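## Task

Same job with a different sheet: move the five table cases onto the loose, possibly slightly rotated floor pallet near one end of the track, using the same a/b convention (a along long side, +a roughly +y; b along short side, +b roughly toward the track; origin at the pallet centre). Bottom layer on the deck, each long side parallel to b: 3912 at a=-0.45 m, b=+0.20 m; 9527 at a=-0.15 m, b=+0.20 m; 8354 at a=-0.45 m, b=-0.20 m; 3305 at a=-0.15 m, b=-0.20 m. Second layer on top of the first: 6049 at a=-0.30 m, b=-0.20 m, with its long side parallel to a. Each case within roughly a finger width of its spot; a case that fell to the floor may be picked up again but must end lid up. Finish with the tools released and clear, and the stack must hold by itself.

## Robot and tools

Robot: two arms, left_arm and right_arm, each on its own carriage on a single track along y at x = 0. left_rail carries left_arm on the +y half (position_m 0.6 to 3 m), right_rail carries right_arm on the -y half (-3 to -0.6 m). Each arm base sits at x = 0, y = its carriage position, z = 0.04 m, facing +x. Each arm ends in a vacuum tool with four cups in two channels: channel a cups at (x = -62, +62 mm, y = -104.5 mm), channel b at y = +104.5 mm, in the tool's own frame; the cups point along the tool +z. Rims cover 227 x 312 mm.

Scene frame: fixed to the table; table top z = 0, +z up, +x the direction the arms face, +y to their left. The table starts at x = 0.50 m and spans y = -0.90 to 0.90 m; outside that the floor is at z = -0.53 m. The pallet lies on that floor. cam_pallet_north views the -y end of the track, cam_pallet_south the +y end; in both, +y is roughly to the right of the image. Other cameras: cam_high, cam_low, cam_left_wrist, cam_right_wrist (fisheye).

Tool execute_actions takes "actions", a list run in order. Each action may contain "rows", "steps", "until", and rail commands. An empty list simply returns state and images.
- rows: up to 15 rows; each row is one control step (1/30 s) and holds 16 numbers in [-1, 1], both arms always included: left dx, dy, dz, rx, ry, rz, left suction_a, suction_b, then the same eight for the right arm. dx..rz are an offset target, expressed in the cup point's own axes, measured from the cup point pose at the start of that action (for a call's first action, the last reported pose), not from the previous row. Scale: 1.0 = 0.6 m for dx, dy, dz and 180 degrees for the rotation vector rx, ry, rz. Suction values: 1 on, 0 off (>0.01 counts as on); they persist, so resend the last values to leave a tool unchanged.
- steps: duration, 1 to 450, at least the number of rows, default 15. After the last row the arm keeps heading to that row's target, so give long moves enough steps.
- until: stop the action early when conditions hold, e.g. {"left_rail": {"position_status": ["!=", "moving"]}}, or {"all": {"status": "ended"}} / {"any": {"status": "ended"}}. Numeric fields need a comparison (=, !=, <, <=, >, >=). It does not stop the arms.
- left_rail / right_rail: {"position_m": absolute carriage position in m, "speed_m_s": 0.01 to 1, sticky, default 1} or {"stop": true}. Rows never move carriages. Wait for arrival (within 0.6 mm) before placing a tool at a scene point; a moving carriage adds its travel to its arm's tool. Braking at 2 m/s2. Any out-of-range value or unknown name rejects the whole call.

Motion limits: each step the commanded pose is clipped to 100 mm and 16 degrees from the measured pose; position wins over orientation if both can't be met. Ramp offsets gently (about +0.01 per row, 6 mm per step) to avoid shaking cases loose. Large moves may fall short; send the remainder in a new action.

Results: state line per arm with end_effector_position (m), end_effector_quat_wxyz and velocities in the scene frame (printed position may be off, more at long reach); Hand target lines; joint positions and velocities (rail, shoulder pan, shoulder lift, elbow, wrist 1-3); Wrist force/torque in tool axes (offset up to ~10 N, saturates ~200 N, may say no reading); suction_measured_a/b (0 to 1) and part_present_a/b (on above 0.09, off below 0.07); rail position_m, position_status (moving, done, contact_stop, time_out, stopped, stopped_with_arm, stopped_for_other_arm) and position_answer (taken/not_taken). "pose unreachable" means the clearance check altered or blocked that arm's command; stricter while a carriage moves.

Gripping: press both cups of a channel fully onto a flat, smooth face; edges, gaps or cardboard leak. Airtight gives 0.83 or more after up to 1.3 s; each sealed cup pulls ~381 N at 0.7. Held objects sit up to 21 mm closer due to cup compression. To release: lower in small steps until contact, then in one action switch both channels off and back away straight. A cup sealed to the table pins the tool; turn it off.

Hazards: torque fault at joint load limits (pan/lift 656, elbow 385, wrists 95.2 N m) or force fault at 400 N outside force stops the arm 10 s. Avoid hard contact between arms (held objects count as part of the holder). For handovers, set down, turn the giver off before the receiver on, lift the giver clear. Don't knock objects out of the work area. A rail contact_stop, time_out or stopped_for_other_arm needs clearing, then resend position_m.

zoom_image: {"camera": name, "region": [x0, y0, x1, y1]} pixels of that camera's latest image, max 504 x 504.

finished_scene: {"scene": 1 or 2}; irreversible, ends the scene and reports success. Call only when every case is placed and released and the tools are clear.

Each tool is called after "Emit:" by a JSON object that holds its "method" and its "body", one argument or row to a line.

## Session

Emit:
{"method": "execute_actions", "body": {
  "actions": []
}}

Scene clock: 0.00 s.
left_arm: end_effector_position=(+0.8493, +1.7688, +0.4378) suction_measured_a=0.01 part_present_a=0 suction_measured_b=0.01 part_present_b=0 end_effector_quat_wxyz=(-0.002, +0.001, +1.000, +0.001) end_effector_velocity=(-0.000, +0.000, +0.000) end_effector_angular_velocity=(-0.000, -0.000, +0.000) | right_arm: end_effector_position=(+0.8509, -2.5631, +0.4403) suction_measured_a=0.00 part_present_a=0 suction_measured_b=0.00 part_present_b=0 end_effector_quat_wxyz=(+0.001, -0.001, +1.000, +0.001) end_effector_velocity=(+0.000, -0.000, -0.000) end_effector_angular_velocity=(+0.000, +0.000, -0.000)
Joint positions: left_arm=[ 1.768 -0.238 -1.496  2.093 -2.163 -1.57   1.334] | right_arm=[-2.563 -0.239 -1.498  2.091 -2.166 -1.569  1.331]
Joint velocities: left_arm=[ 0.  0. -0.  0. -0.  0. -0.] | right_arm=[ 0. -0.  0. -0.  0. -0. -0.]
Wrist force (N, on the end effector, along its own x y z axes, offset not removed): no reading
Wrist torque (N m, same axes, about the end effector's origin, offset not removed): no reading
Hand target (left_arm): +0.849, +1.769, +0.438; -0.002, +0.001, +1.000, +0.001
Hand target (right_arm): +0.851, -2.563, +0.440; +0.001, -0.001, +1.000, +0.001
left_rail: position_m=1.768 position_m_goal=1.768 speed_m_s=1.00 position_status=done position_answer=taken refusals=0
right_rail: position_m=-2.563 position_m_goal=-2.563 speed_m_s=1.00 position_status=done position_answer=taken refusals=0

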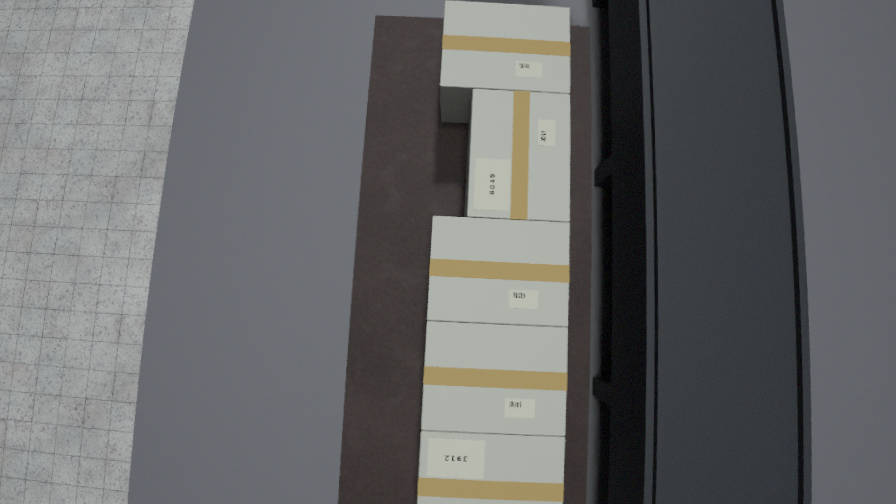

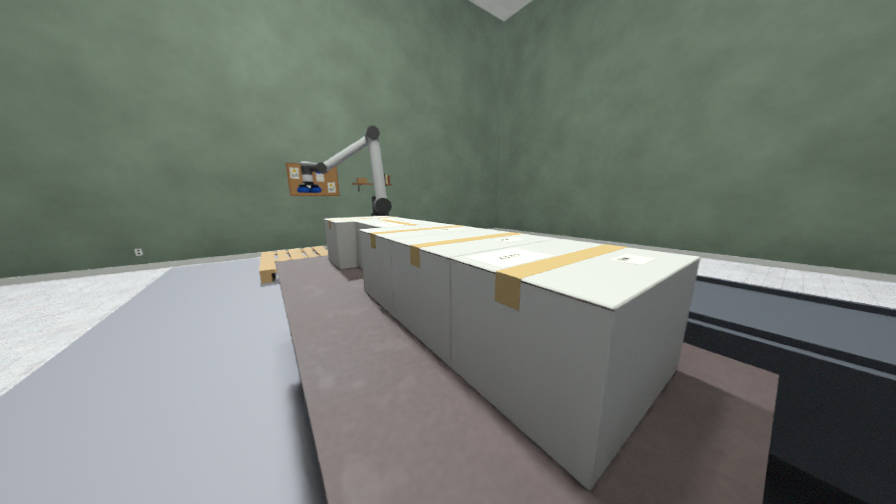

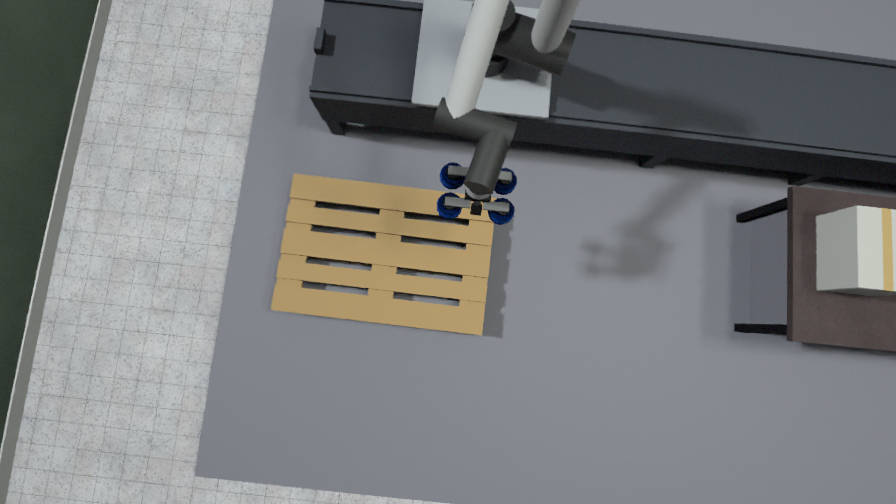

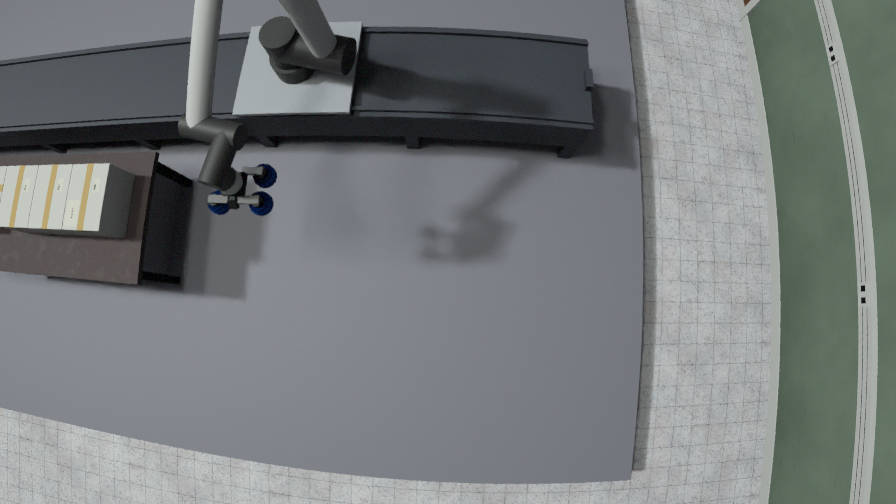

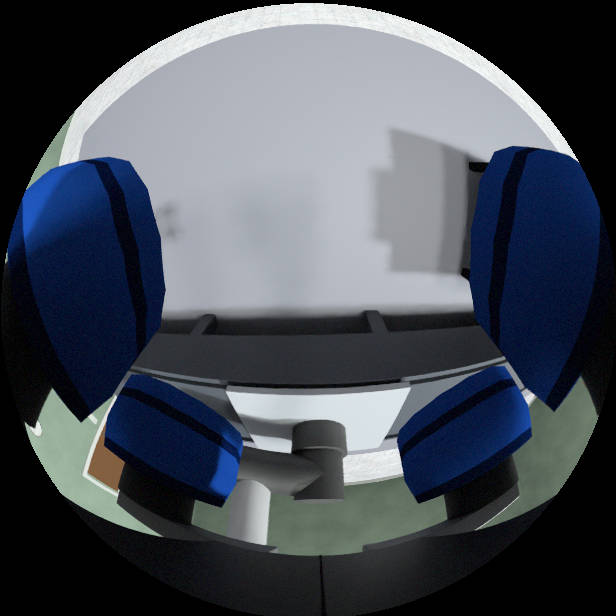

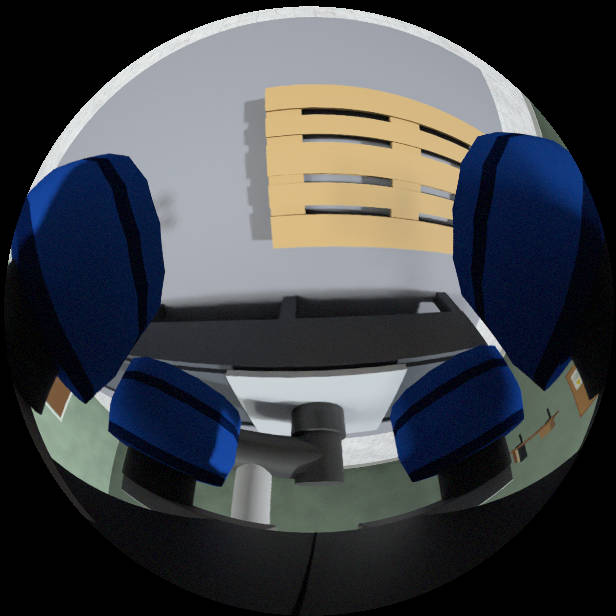

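Emit:
{"method": "execute_actions", "body": {
  "actions": [
    {"left_rail":{"position_m":1.1},"right_rail":{"position_m":-1.1},"rows":[[0.5,-1,0,0,0,-0.5,0,0,0.015,0.775,0.25,0,0,-0.5,0,0]],"steps":55},
    {"rows":[[0.5,0.3,0.08,0,0,-0.5,0,0,0,0,0,0,0,0,0,0]],"steps":45}
  ]
}}

Scene clock: 8.60 s.
left_arm: end_effector_position=(+0.3681, +0.2046, +0.3908) suction_measured_a=0.01 part_present_a=0 suction_measured_b=0.01 part_present_b=0 end_effector_quat_wxyz=(+0.001, +1.000, -0.027, -0.003) end_effector_velocity=(-0.001, -0.001, -0.000) end_effector_angular_velocity=(+0.025, -0.029, +0.328) | right_arm: end_effector_position=(+0.8415, -0.6342, +0.2902) suction_measured_a=0.00 part_present_a=0 suction_measured_b=0.00 part_present_b=0 end_effector_quat_wxyz=(-0.001, +0.707, -0.707, -0.000) end_effector_velocity=(-0.000, +0.000, +0.000) end_effector_angular_velocity=(+0.000, -0.000, -0.000)
Joint positions: left_arm=[ 1.1   -1.388 -1.333  1.973 -2.212 -1.577 -2.905] | right_arm=[-1.1    0.295 -1.255  2.044 -2.361 -1.569  0.294]
Joint velocities: left_arm=[ 0.    -0.011  0.001 -0.007  0.022  0.034 -0.339] | right_arm=[ 0.  0. -0.  0. -0.  0.  0.]
Wrist force (N, on the end effector, along its own x y z axes, offset not removed): left_arm=[0.4 -4.2 2.1] | right_arm=[4.7 -11.7 -5.3]
Wrist torque (N m, same axes, about the end effector's origin, offset not removed): left_arm=[-0.72 -0.12 -0.12] | right_arm=[-1.94 -1.48 0.19]
Hand target (left_arm): +0.368, +0.204, +0.391; -0.000, +1.000, -0.006, -0.001
Hand target (right_arm): +0.842, -0.634, +0.290; -0.001, +0.707, -0.707, -0.000
Off the commanded pose (left_arm): 0.001 m, 2 deg.
Off the commanded pose (right_arm): 0.000 m, 0 deg.
left_rail: position_m=1.100 position_m_goal=1.100 speed_m_s=1.00 position_status=done position_answer=taken refusals=0
right_rail: position_m=-1.100 position_m_goal=-1.100 speed_m_s=1.00 position_status=done position_answer=taken refusals=0

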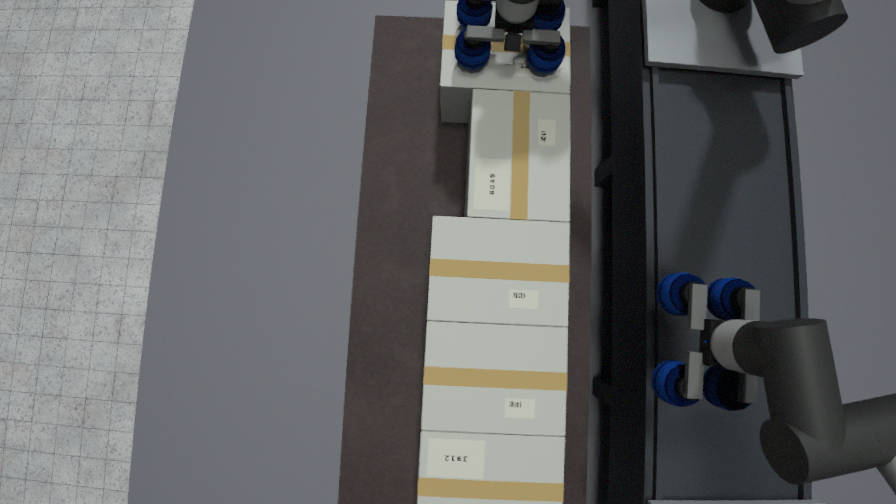

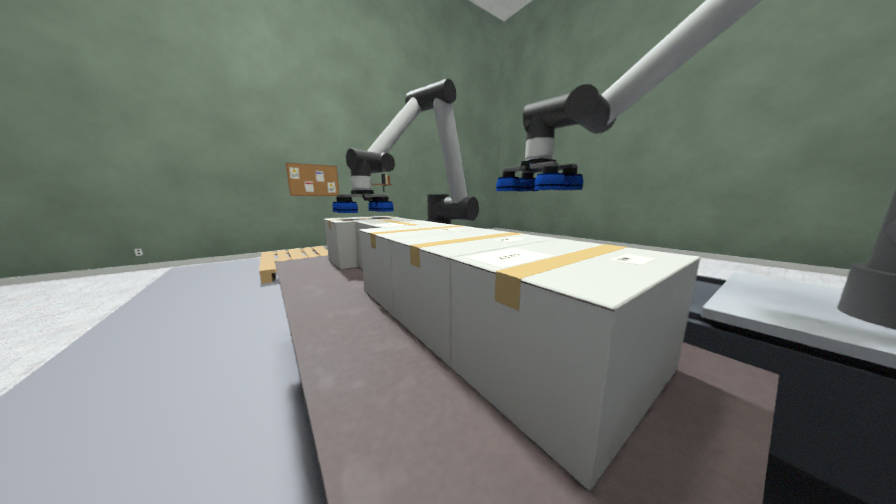

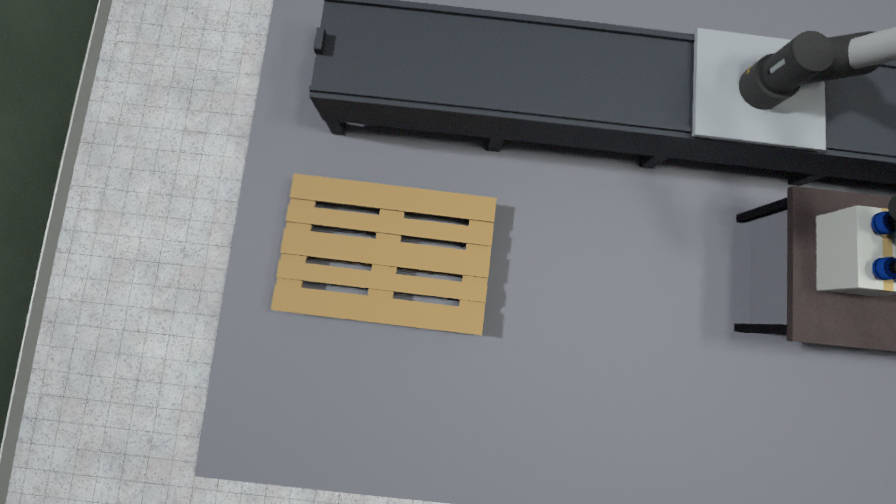

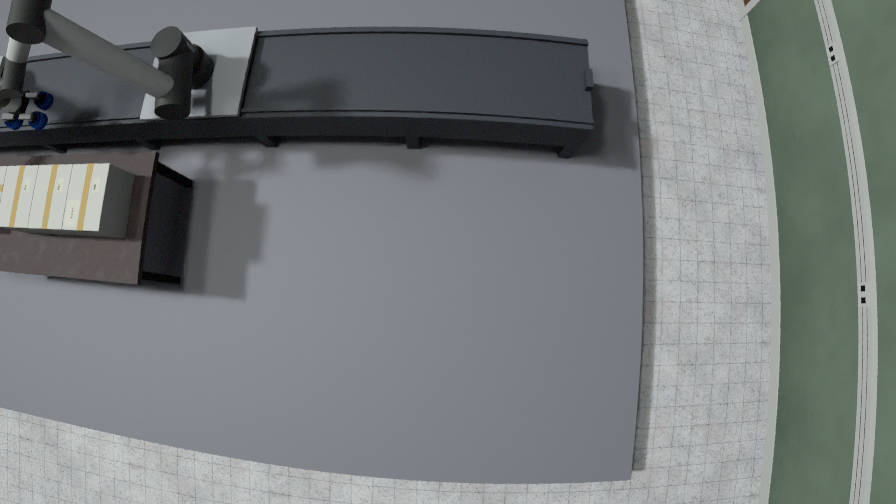

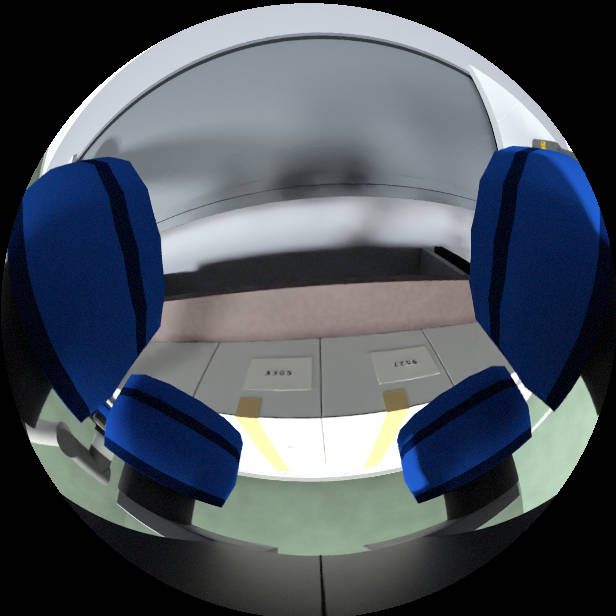

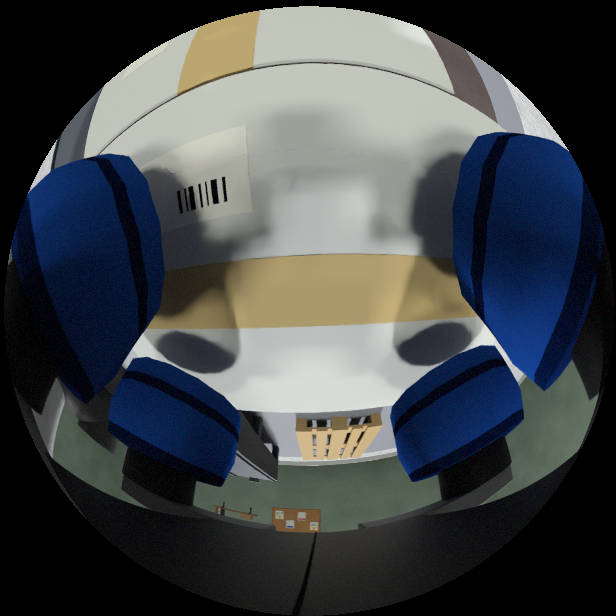

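Emit:
{"method": "execute_actions", "body": {
  "actions": [
    {"left_rail":{"position_m":3.0},"steps":1},
    {"rows":[[0,0,0,0,0,0,0,0,0,0,0.09,0,0,0,1,1]],"steps":45}
  ]
}}

Scene clock: 22.77 s.
left_arm: end_effector_position=(+0.3680, +1.4538, +0.3908) suction_measured_a=0.01 part_present_a=0 suction_measured_b=0.01 part_present_b=0 end_effector_quat_wxyz=(-0.000, +1.000, -0.006, -0.001) end_effector_velocity=(+0.000, +1.000, -0.000) end_effector_angular_velocity=(+0.000, +0.000, +0.000) | right_arm: end_effector_position=(+0.8416, -0.6343, +0.2362) suction_measured_a=0.88 part_present_a=1 suction_measured_b=0.88 part_present_b=1 end_effector_quat_wxyz=(-0.001, +0.707, -0.707, -0.000) end_effector_velocity=(-0.000, +0.000, -0.000) end_effector_angular_velocity=(+0.000, +0.000, +0.000)
Joint positions: left_arm=[ 2.349 -1.39  -1.332  1.972 -2.209 -1.572 -2.948] | right_arm=[-1.1    0.295 -1.203  2.071 -2.44  -1.569  0.294]
Joint velocities: left_arm=[ 1.  0. -0.  0. -0. -0.  0.] | right_arm=[ 0.  0.  0.  0. -0.  0. -0.]
Wrist force (N, on the end effector, along its own x y z axes, offset not removed): left_arm=[1.7 -0.7 2.1] | right_arm=[8.3 -6.2 -17.4]
Wrist torque (N m, same axes, about the end effector's origin, offset not removed): left_arm=[-0.13 -0.39 0.04] | right_arm=[-4.25 -1.63 0.47]
Hand target (left_arm): +0.368, +1.504, +0.391; -0.000, +1.000, -0.006, -0.001
Hand target (right_arm): +0.842, -0.634, +0.236; -0.001, +0.707, -0.707, -0.000
Off the commanded pose (left_arm): 0.000 m, 0 deg.
Off the commanded pose (right_arm): 0.000 m, 0 deg.
left_rail: position_m=2.349 position_m_goal=3.000 speed_m_s=1.00 position_status=moving position_answer=taken refusals=0
right_rail: position_m=-1.100 position_m_goal=-1.100 speed_m_s=1.00 position_status=done position_answer=taken refusals=0

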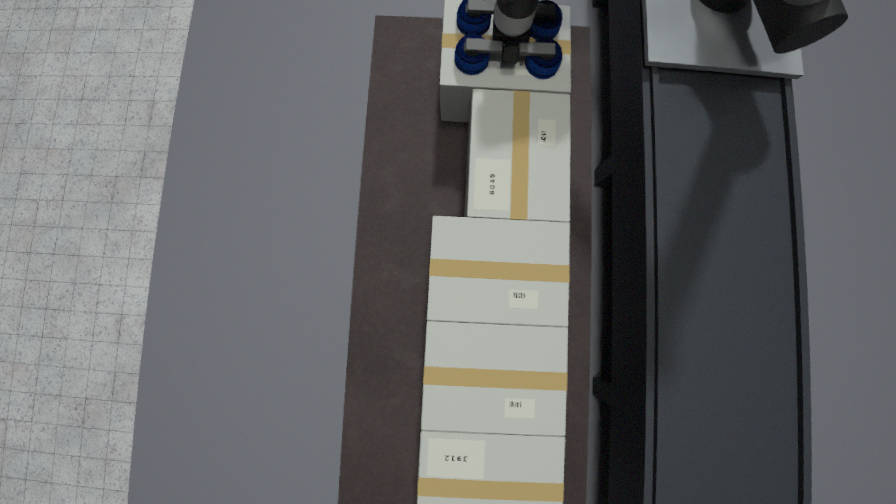

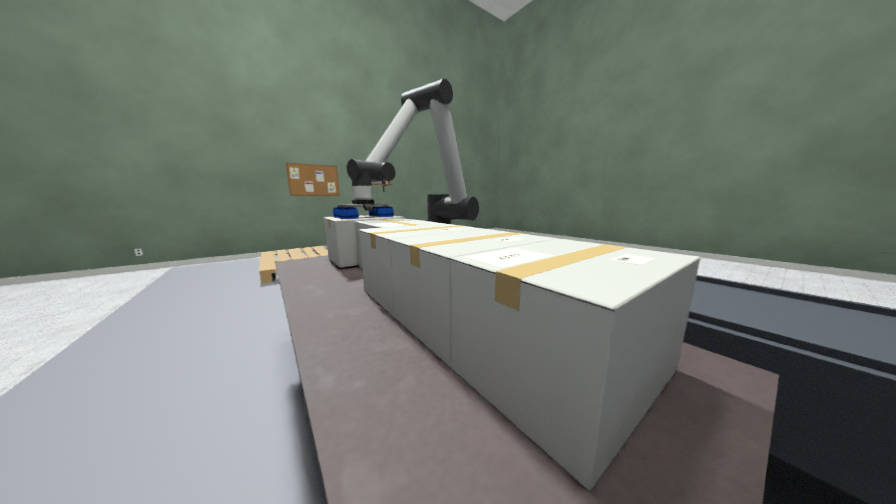

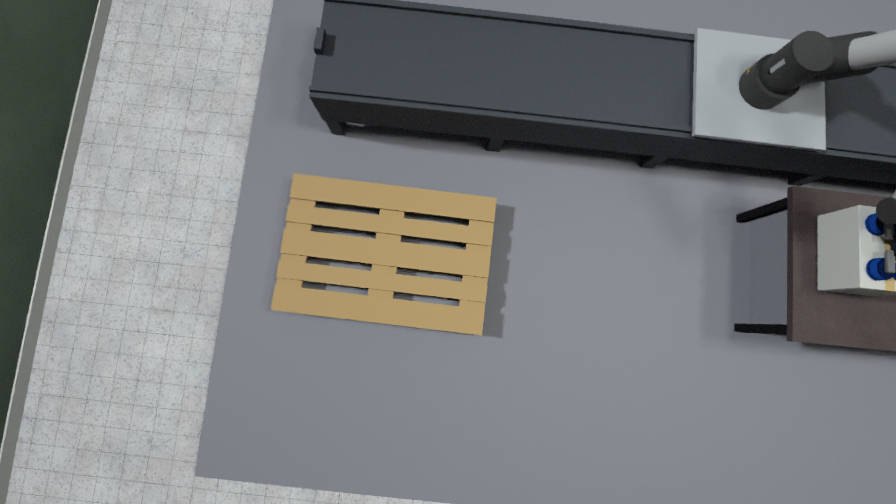

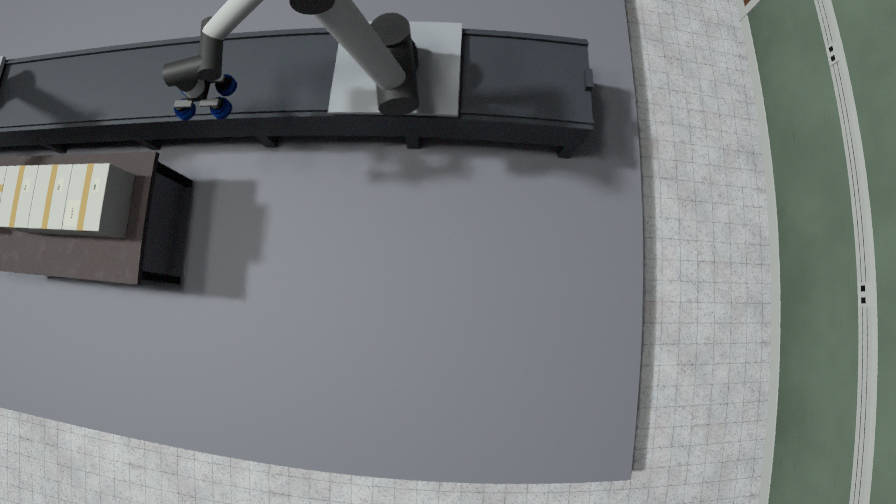

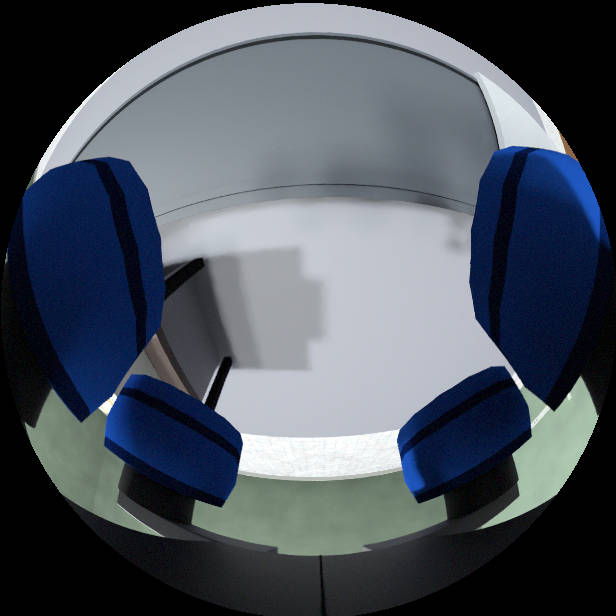

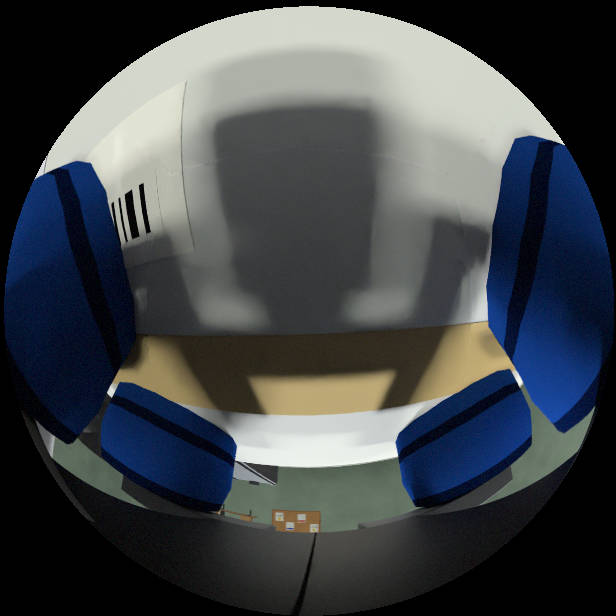

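Emit:
{"method": "execute_actions", "body": {
  "actions": [
    {"steps":10},
    {"rows":[[0,0,0,0,0,0,0,0,0,0,-0.01,0,0,0,1,1],[0,0,0,0,0,0,0,0,0,0,-0.03,0,0,0,1,1],[0,0,0,0,0,0,0,0,0,0,-0.05,0,0,0,1,1]],"steps":12},
    {"right_rail":{"position_m":-3.0},"rows":[[0,0,0,0,0,0,0,0,0.03,-0.01,0,0,0,0,1,1],[0,0,0,0,0,0,0,0,0.08,-0.03,0,0,0,0,1,1],[0,0,0,0,0,0,0,0,0.6,-0.2,0,0,0,0,1,1]],"steps":42},
    {"rows":[[0,0,0,0,0,0,0,0,0.927,-0.415,0.65,0,0,0,1,1]],"steps":70}
  ]
}}

Emit:
{"method": "zoom_image", "body": {
  "camera": "cam_pallet_north",
  "region": [220,150,520,350]
}}

Scene clock: 36.27 s.
left_arm: end_effector_position=(+0.3680, +2.1044, +0.3907) suction_measured_a=0.01 part_present_a=0 suction_measured_b=0.01 part_present_b=0 end_effector_quat_wxyz=(-0.000, +1.000, -0.006, -0.001) end_effector_velocity=(-0.000, +0.000, +0.000) end_effector_angular_velocity=(-0.000, +0.000, -0.000) | right_arm: end_effector_position=(+1.2101, -3.4508, -0.1267) suction_measured_a=0.89 part_present_a=1 suction_measured_b=0.89 part_present_b=1 end_effector_quat_wxyz=(-0.001, +0.707, -0.707, +0.000) end_effector_velocity=(+0.000, -0.000, -0.000) end_effector_angular_velocity=(+0.000, +0.000, -0.000)
Joint positions: left_arm=[ 3.    -1.39  -1.332  1.972 -2.209 -1.572 -2.948] | right_arm=[-3.    -0.513 -0.604  1.583 -2.551 -1.569 -0.514]
Joint velocities: left_arm=[ 0. -0. -0. -0.  0. -0.  0.] | right_arm=[ 0.    -0.     0.001 -0.001  0.    -0.    -0.   ]
Wrist force (N, on the end effector, along its own x y z axes, offset not removed): left_arm=[-0.9 0.4 -1.3] | right_arm=[2.4 -16.9 -18.4]
Wrist torque (N m, same axes, about the end effector's origin, offset not removed): left_arm=[-0.16 -0.09 0.02] | right_arm=[-5.39 -0.79 0.44]
Hand target (left_arm): +0.368, +2.104, +0.391; -0.000, +1.000, -0.006, -0.001
Hand target (right_arm): +1.210, -3.451, -0.127; -0.001, +0.707, -0.707, +0.000
Off the commanded pose (left_arm): 0.000 m, 0 deg.
Off the commanded pose (right_arm): 0.002 m, 0 deg.
left_rail: position_m=3.000 position_m_goal=3.000 speed_m_s=1.00 position_status=done position_answer=taken refusals=0
right_rail: position_m=-3.000 position_m_goal=-3.000 speed_m_s=1.00 position_status=done position_answer=taken refusals=0

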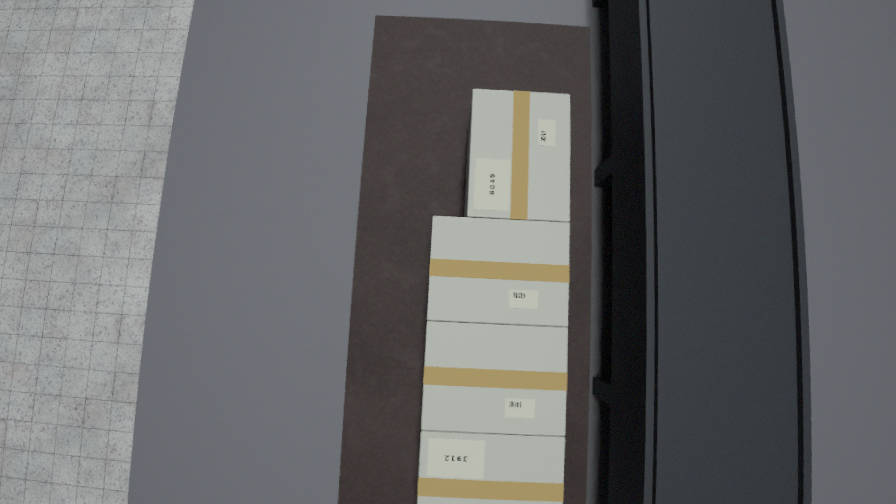

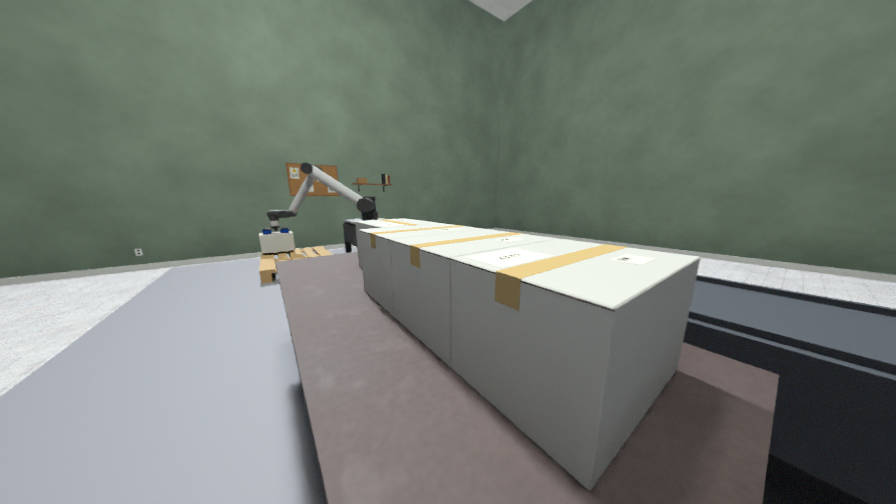

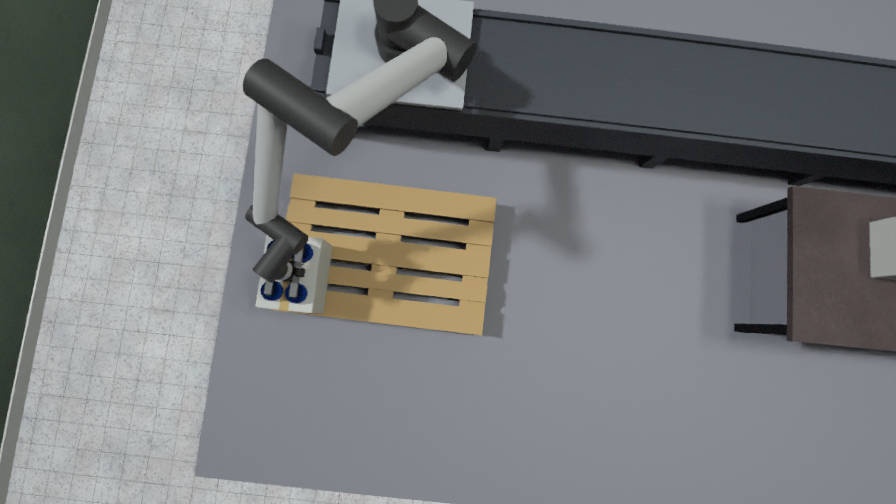

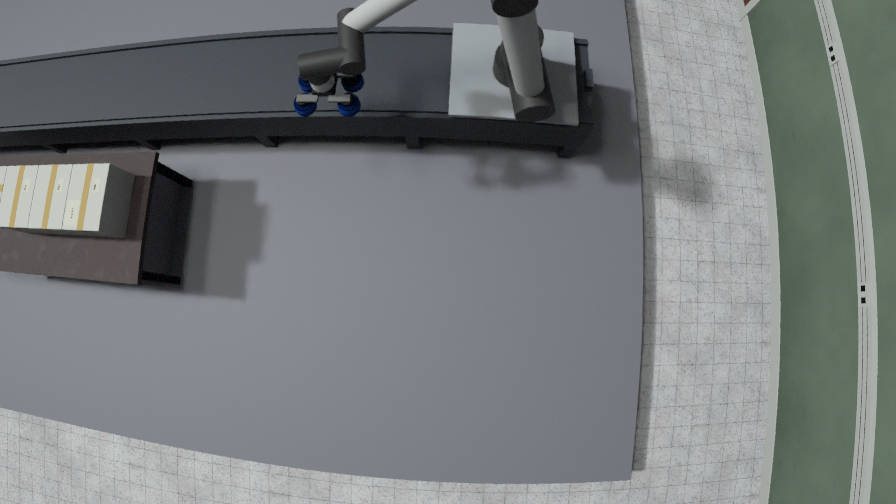

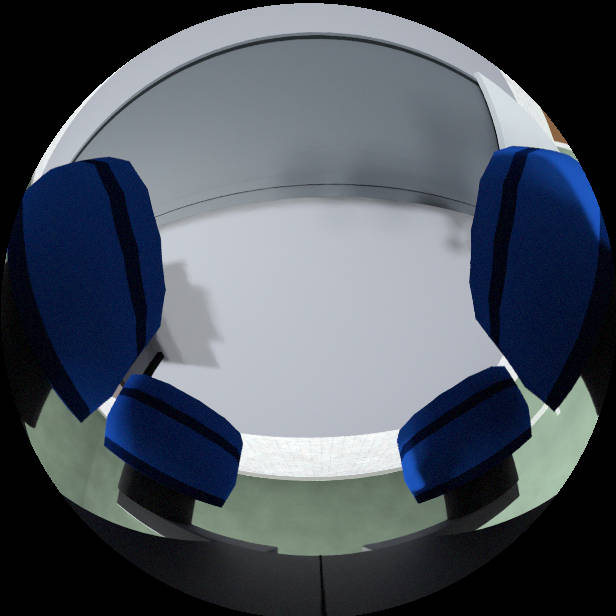

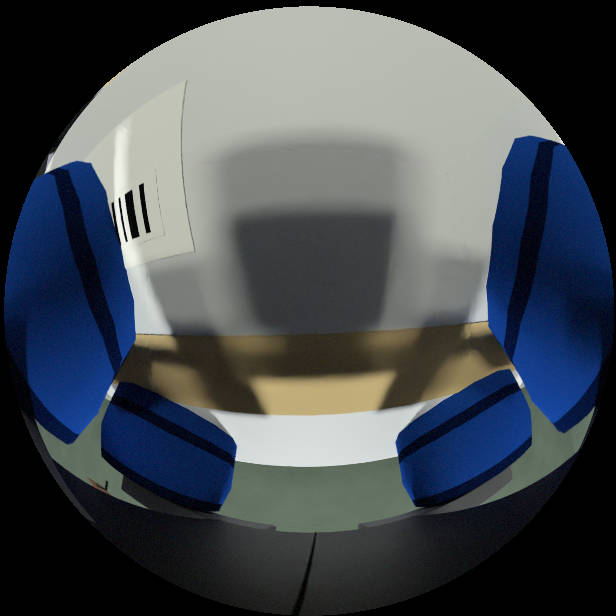

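Region (220, 150, 520, 350) of cam_pallet_north's 896x504 image, scaled by 1.680, with more detail than that image has.

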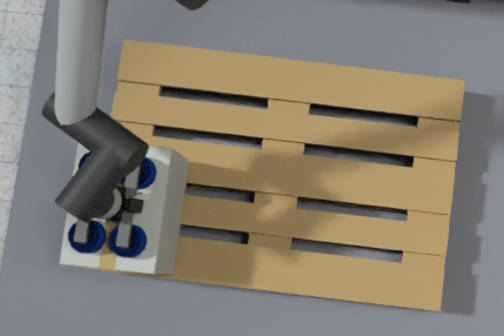

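Emit:
{"method": "execute_actions", "body": {
  "actions": [
    {"rows":[[0,0,0,0,0,0,0,0,0.01,-0.017,0.047,0,0,0.007,1,1]],"steps":20}
  ]
}}

Emit:
{"method": "zoom_image", "body": {
  "camera": "cam_pallet_north",
  "region": [250,220,410,340]
}}

Scene clock: 47.43 s.
left_arm: end_effector_position=(+0.3680, +2.1044, +0.3907) suction_measured_a=0.01 part_present_a=0 suction_measured_b=0.01 part_present_b=0 end_effector_quat_wxyz=(-0.000, +1.000, -0.006, -0.001) end_effector_velocity=(-0.000, +0.000, +0.000) end_effector_angular_velocity=(-0.000, -0.000, -0.000) | right_arm: end_effector_position=(+1.2201, -3.4568, -0.1547) suction_measured_a=0.89 part_present_a=1 suction_measured_b=0.89 part_present_b=1 end_effector_quat_wxyz=(-0.001, +0.700, -0.715, +0.000) end_effector_velocity=(+0.001, -0.000, -0.002) end_effector_angular_velocity=(+0.000, +0.000, -0.001)
Joint positions: left_arm=[ 3.    -1.39  -1.332  1.972 -2.209 -1.572 -2.948] | right_arm=[-3.    -0.513 -0.57   1.557 -2.559 -1.569 -0.492]
Joint velocities: left_arm=[ 0. -0. -0.  0. -0.  0. -0.] | right_arm=[ 0.    -0.     0.002 -0.002 -0.    -0.     0.001]
Wrist force (N, on the end effector, along its own x y z axes, offset not removed): left_arm=[0.3 -1.6 -1.3] | right_arm=[3.3 -9.8 -15.9]
Wrist torque (N m, same axes, about the end effector's origin, offset not removed): left_arm=[-0.25 -0.16 0.03] | right_arm=[-4.55 -1.06 0.26]
Hand target (left_arm): +0.368, +2.104, +0.391; -0.000, +1.000, -0.006, -0.001
Hand target (right_arm): +1.220, -3.457, -0.155; -0.001, +0.700, -0.715, +0.000
Off the commanded pose (left_arm): 0.000 m, 0 deg.
Off the commanded pose (right_arm): 0.000 m, 0 deg.
left_rail: position_m=3.000 position_m_goal=3.000 speed_m_s=1.00 position_status=done position_answer=taken refusals=0
right_rail: position_m=-3.000 position_m_goal=-3.000 speed_m_s=1.00 position_status=done position_answer=taken refusals=0

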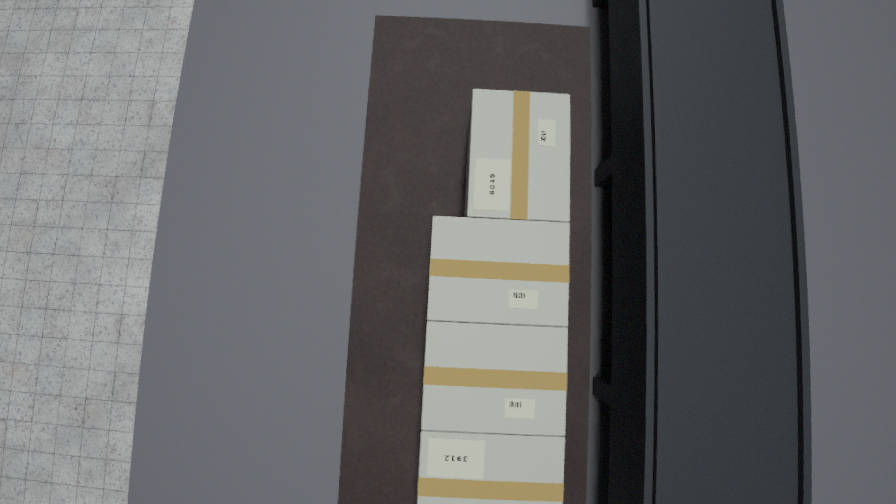

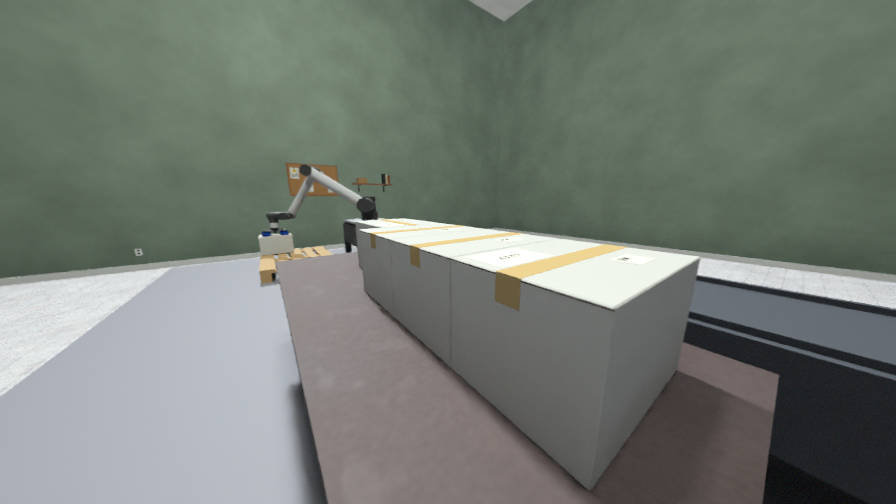

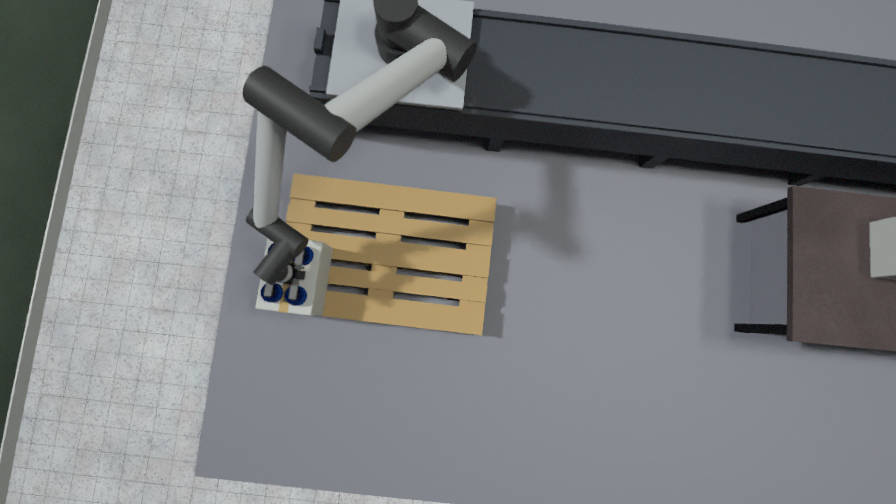

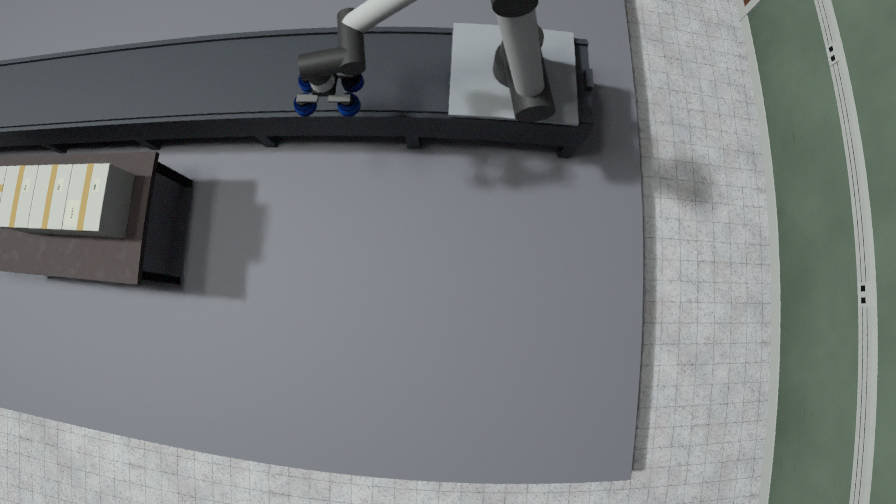

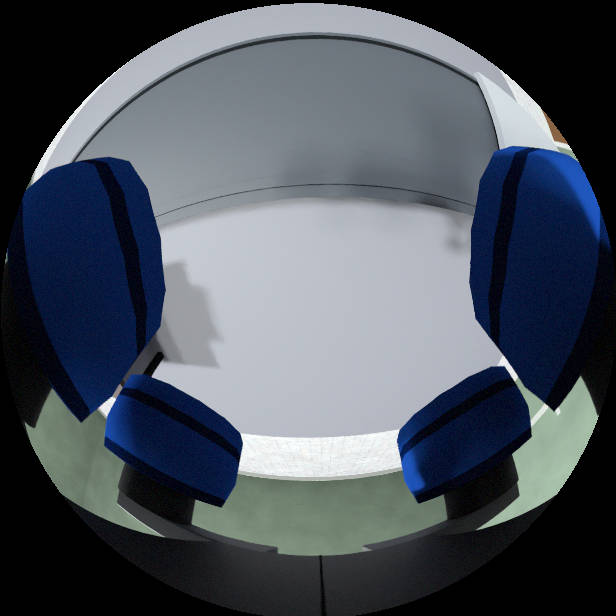

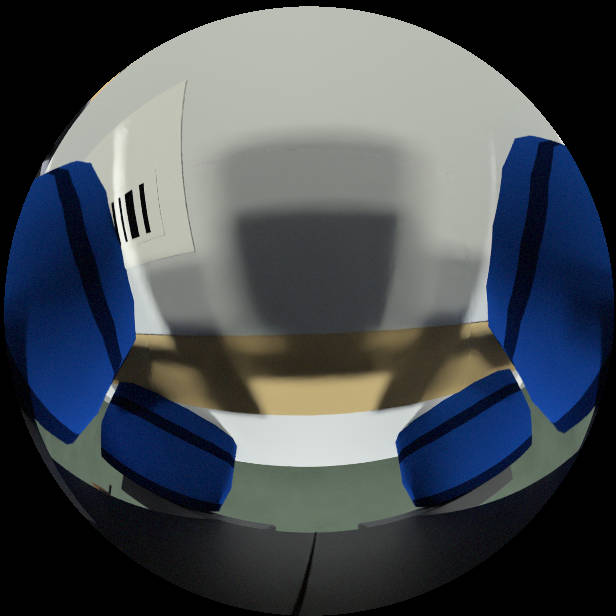

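Region (250, 220, 410, 340) of cam_pallet_north's 896x504 image, scaled by 3.150, with more detail than that image has; it fills the top 378 rows of this view, and the rest is white.

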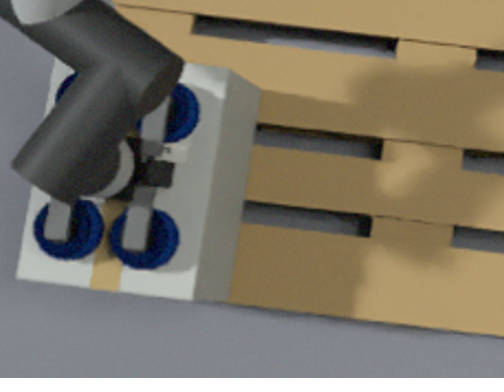

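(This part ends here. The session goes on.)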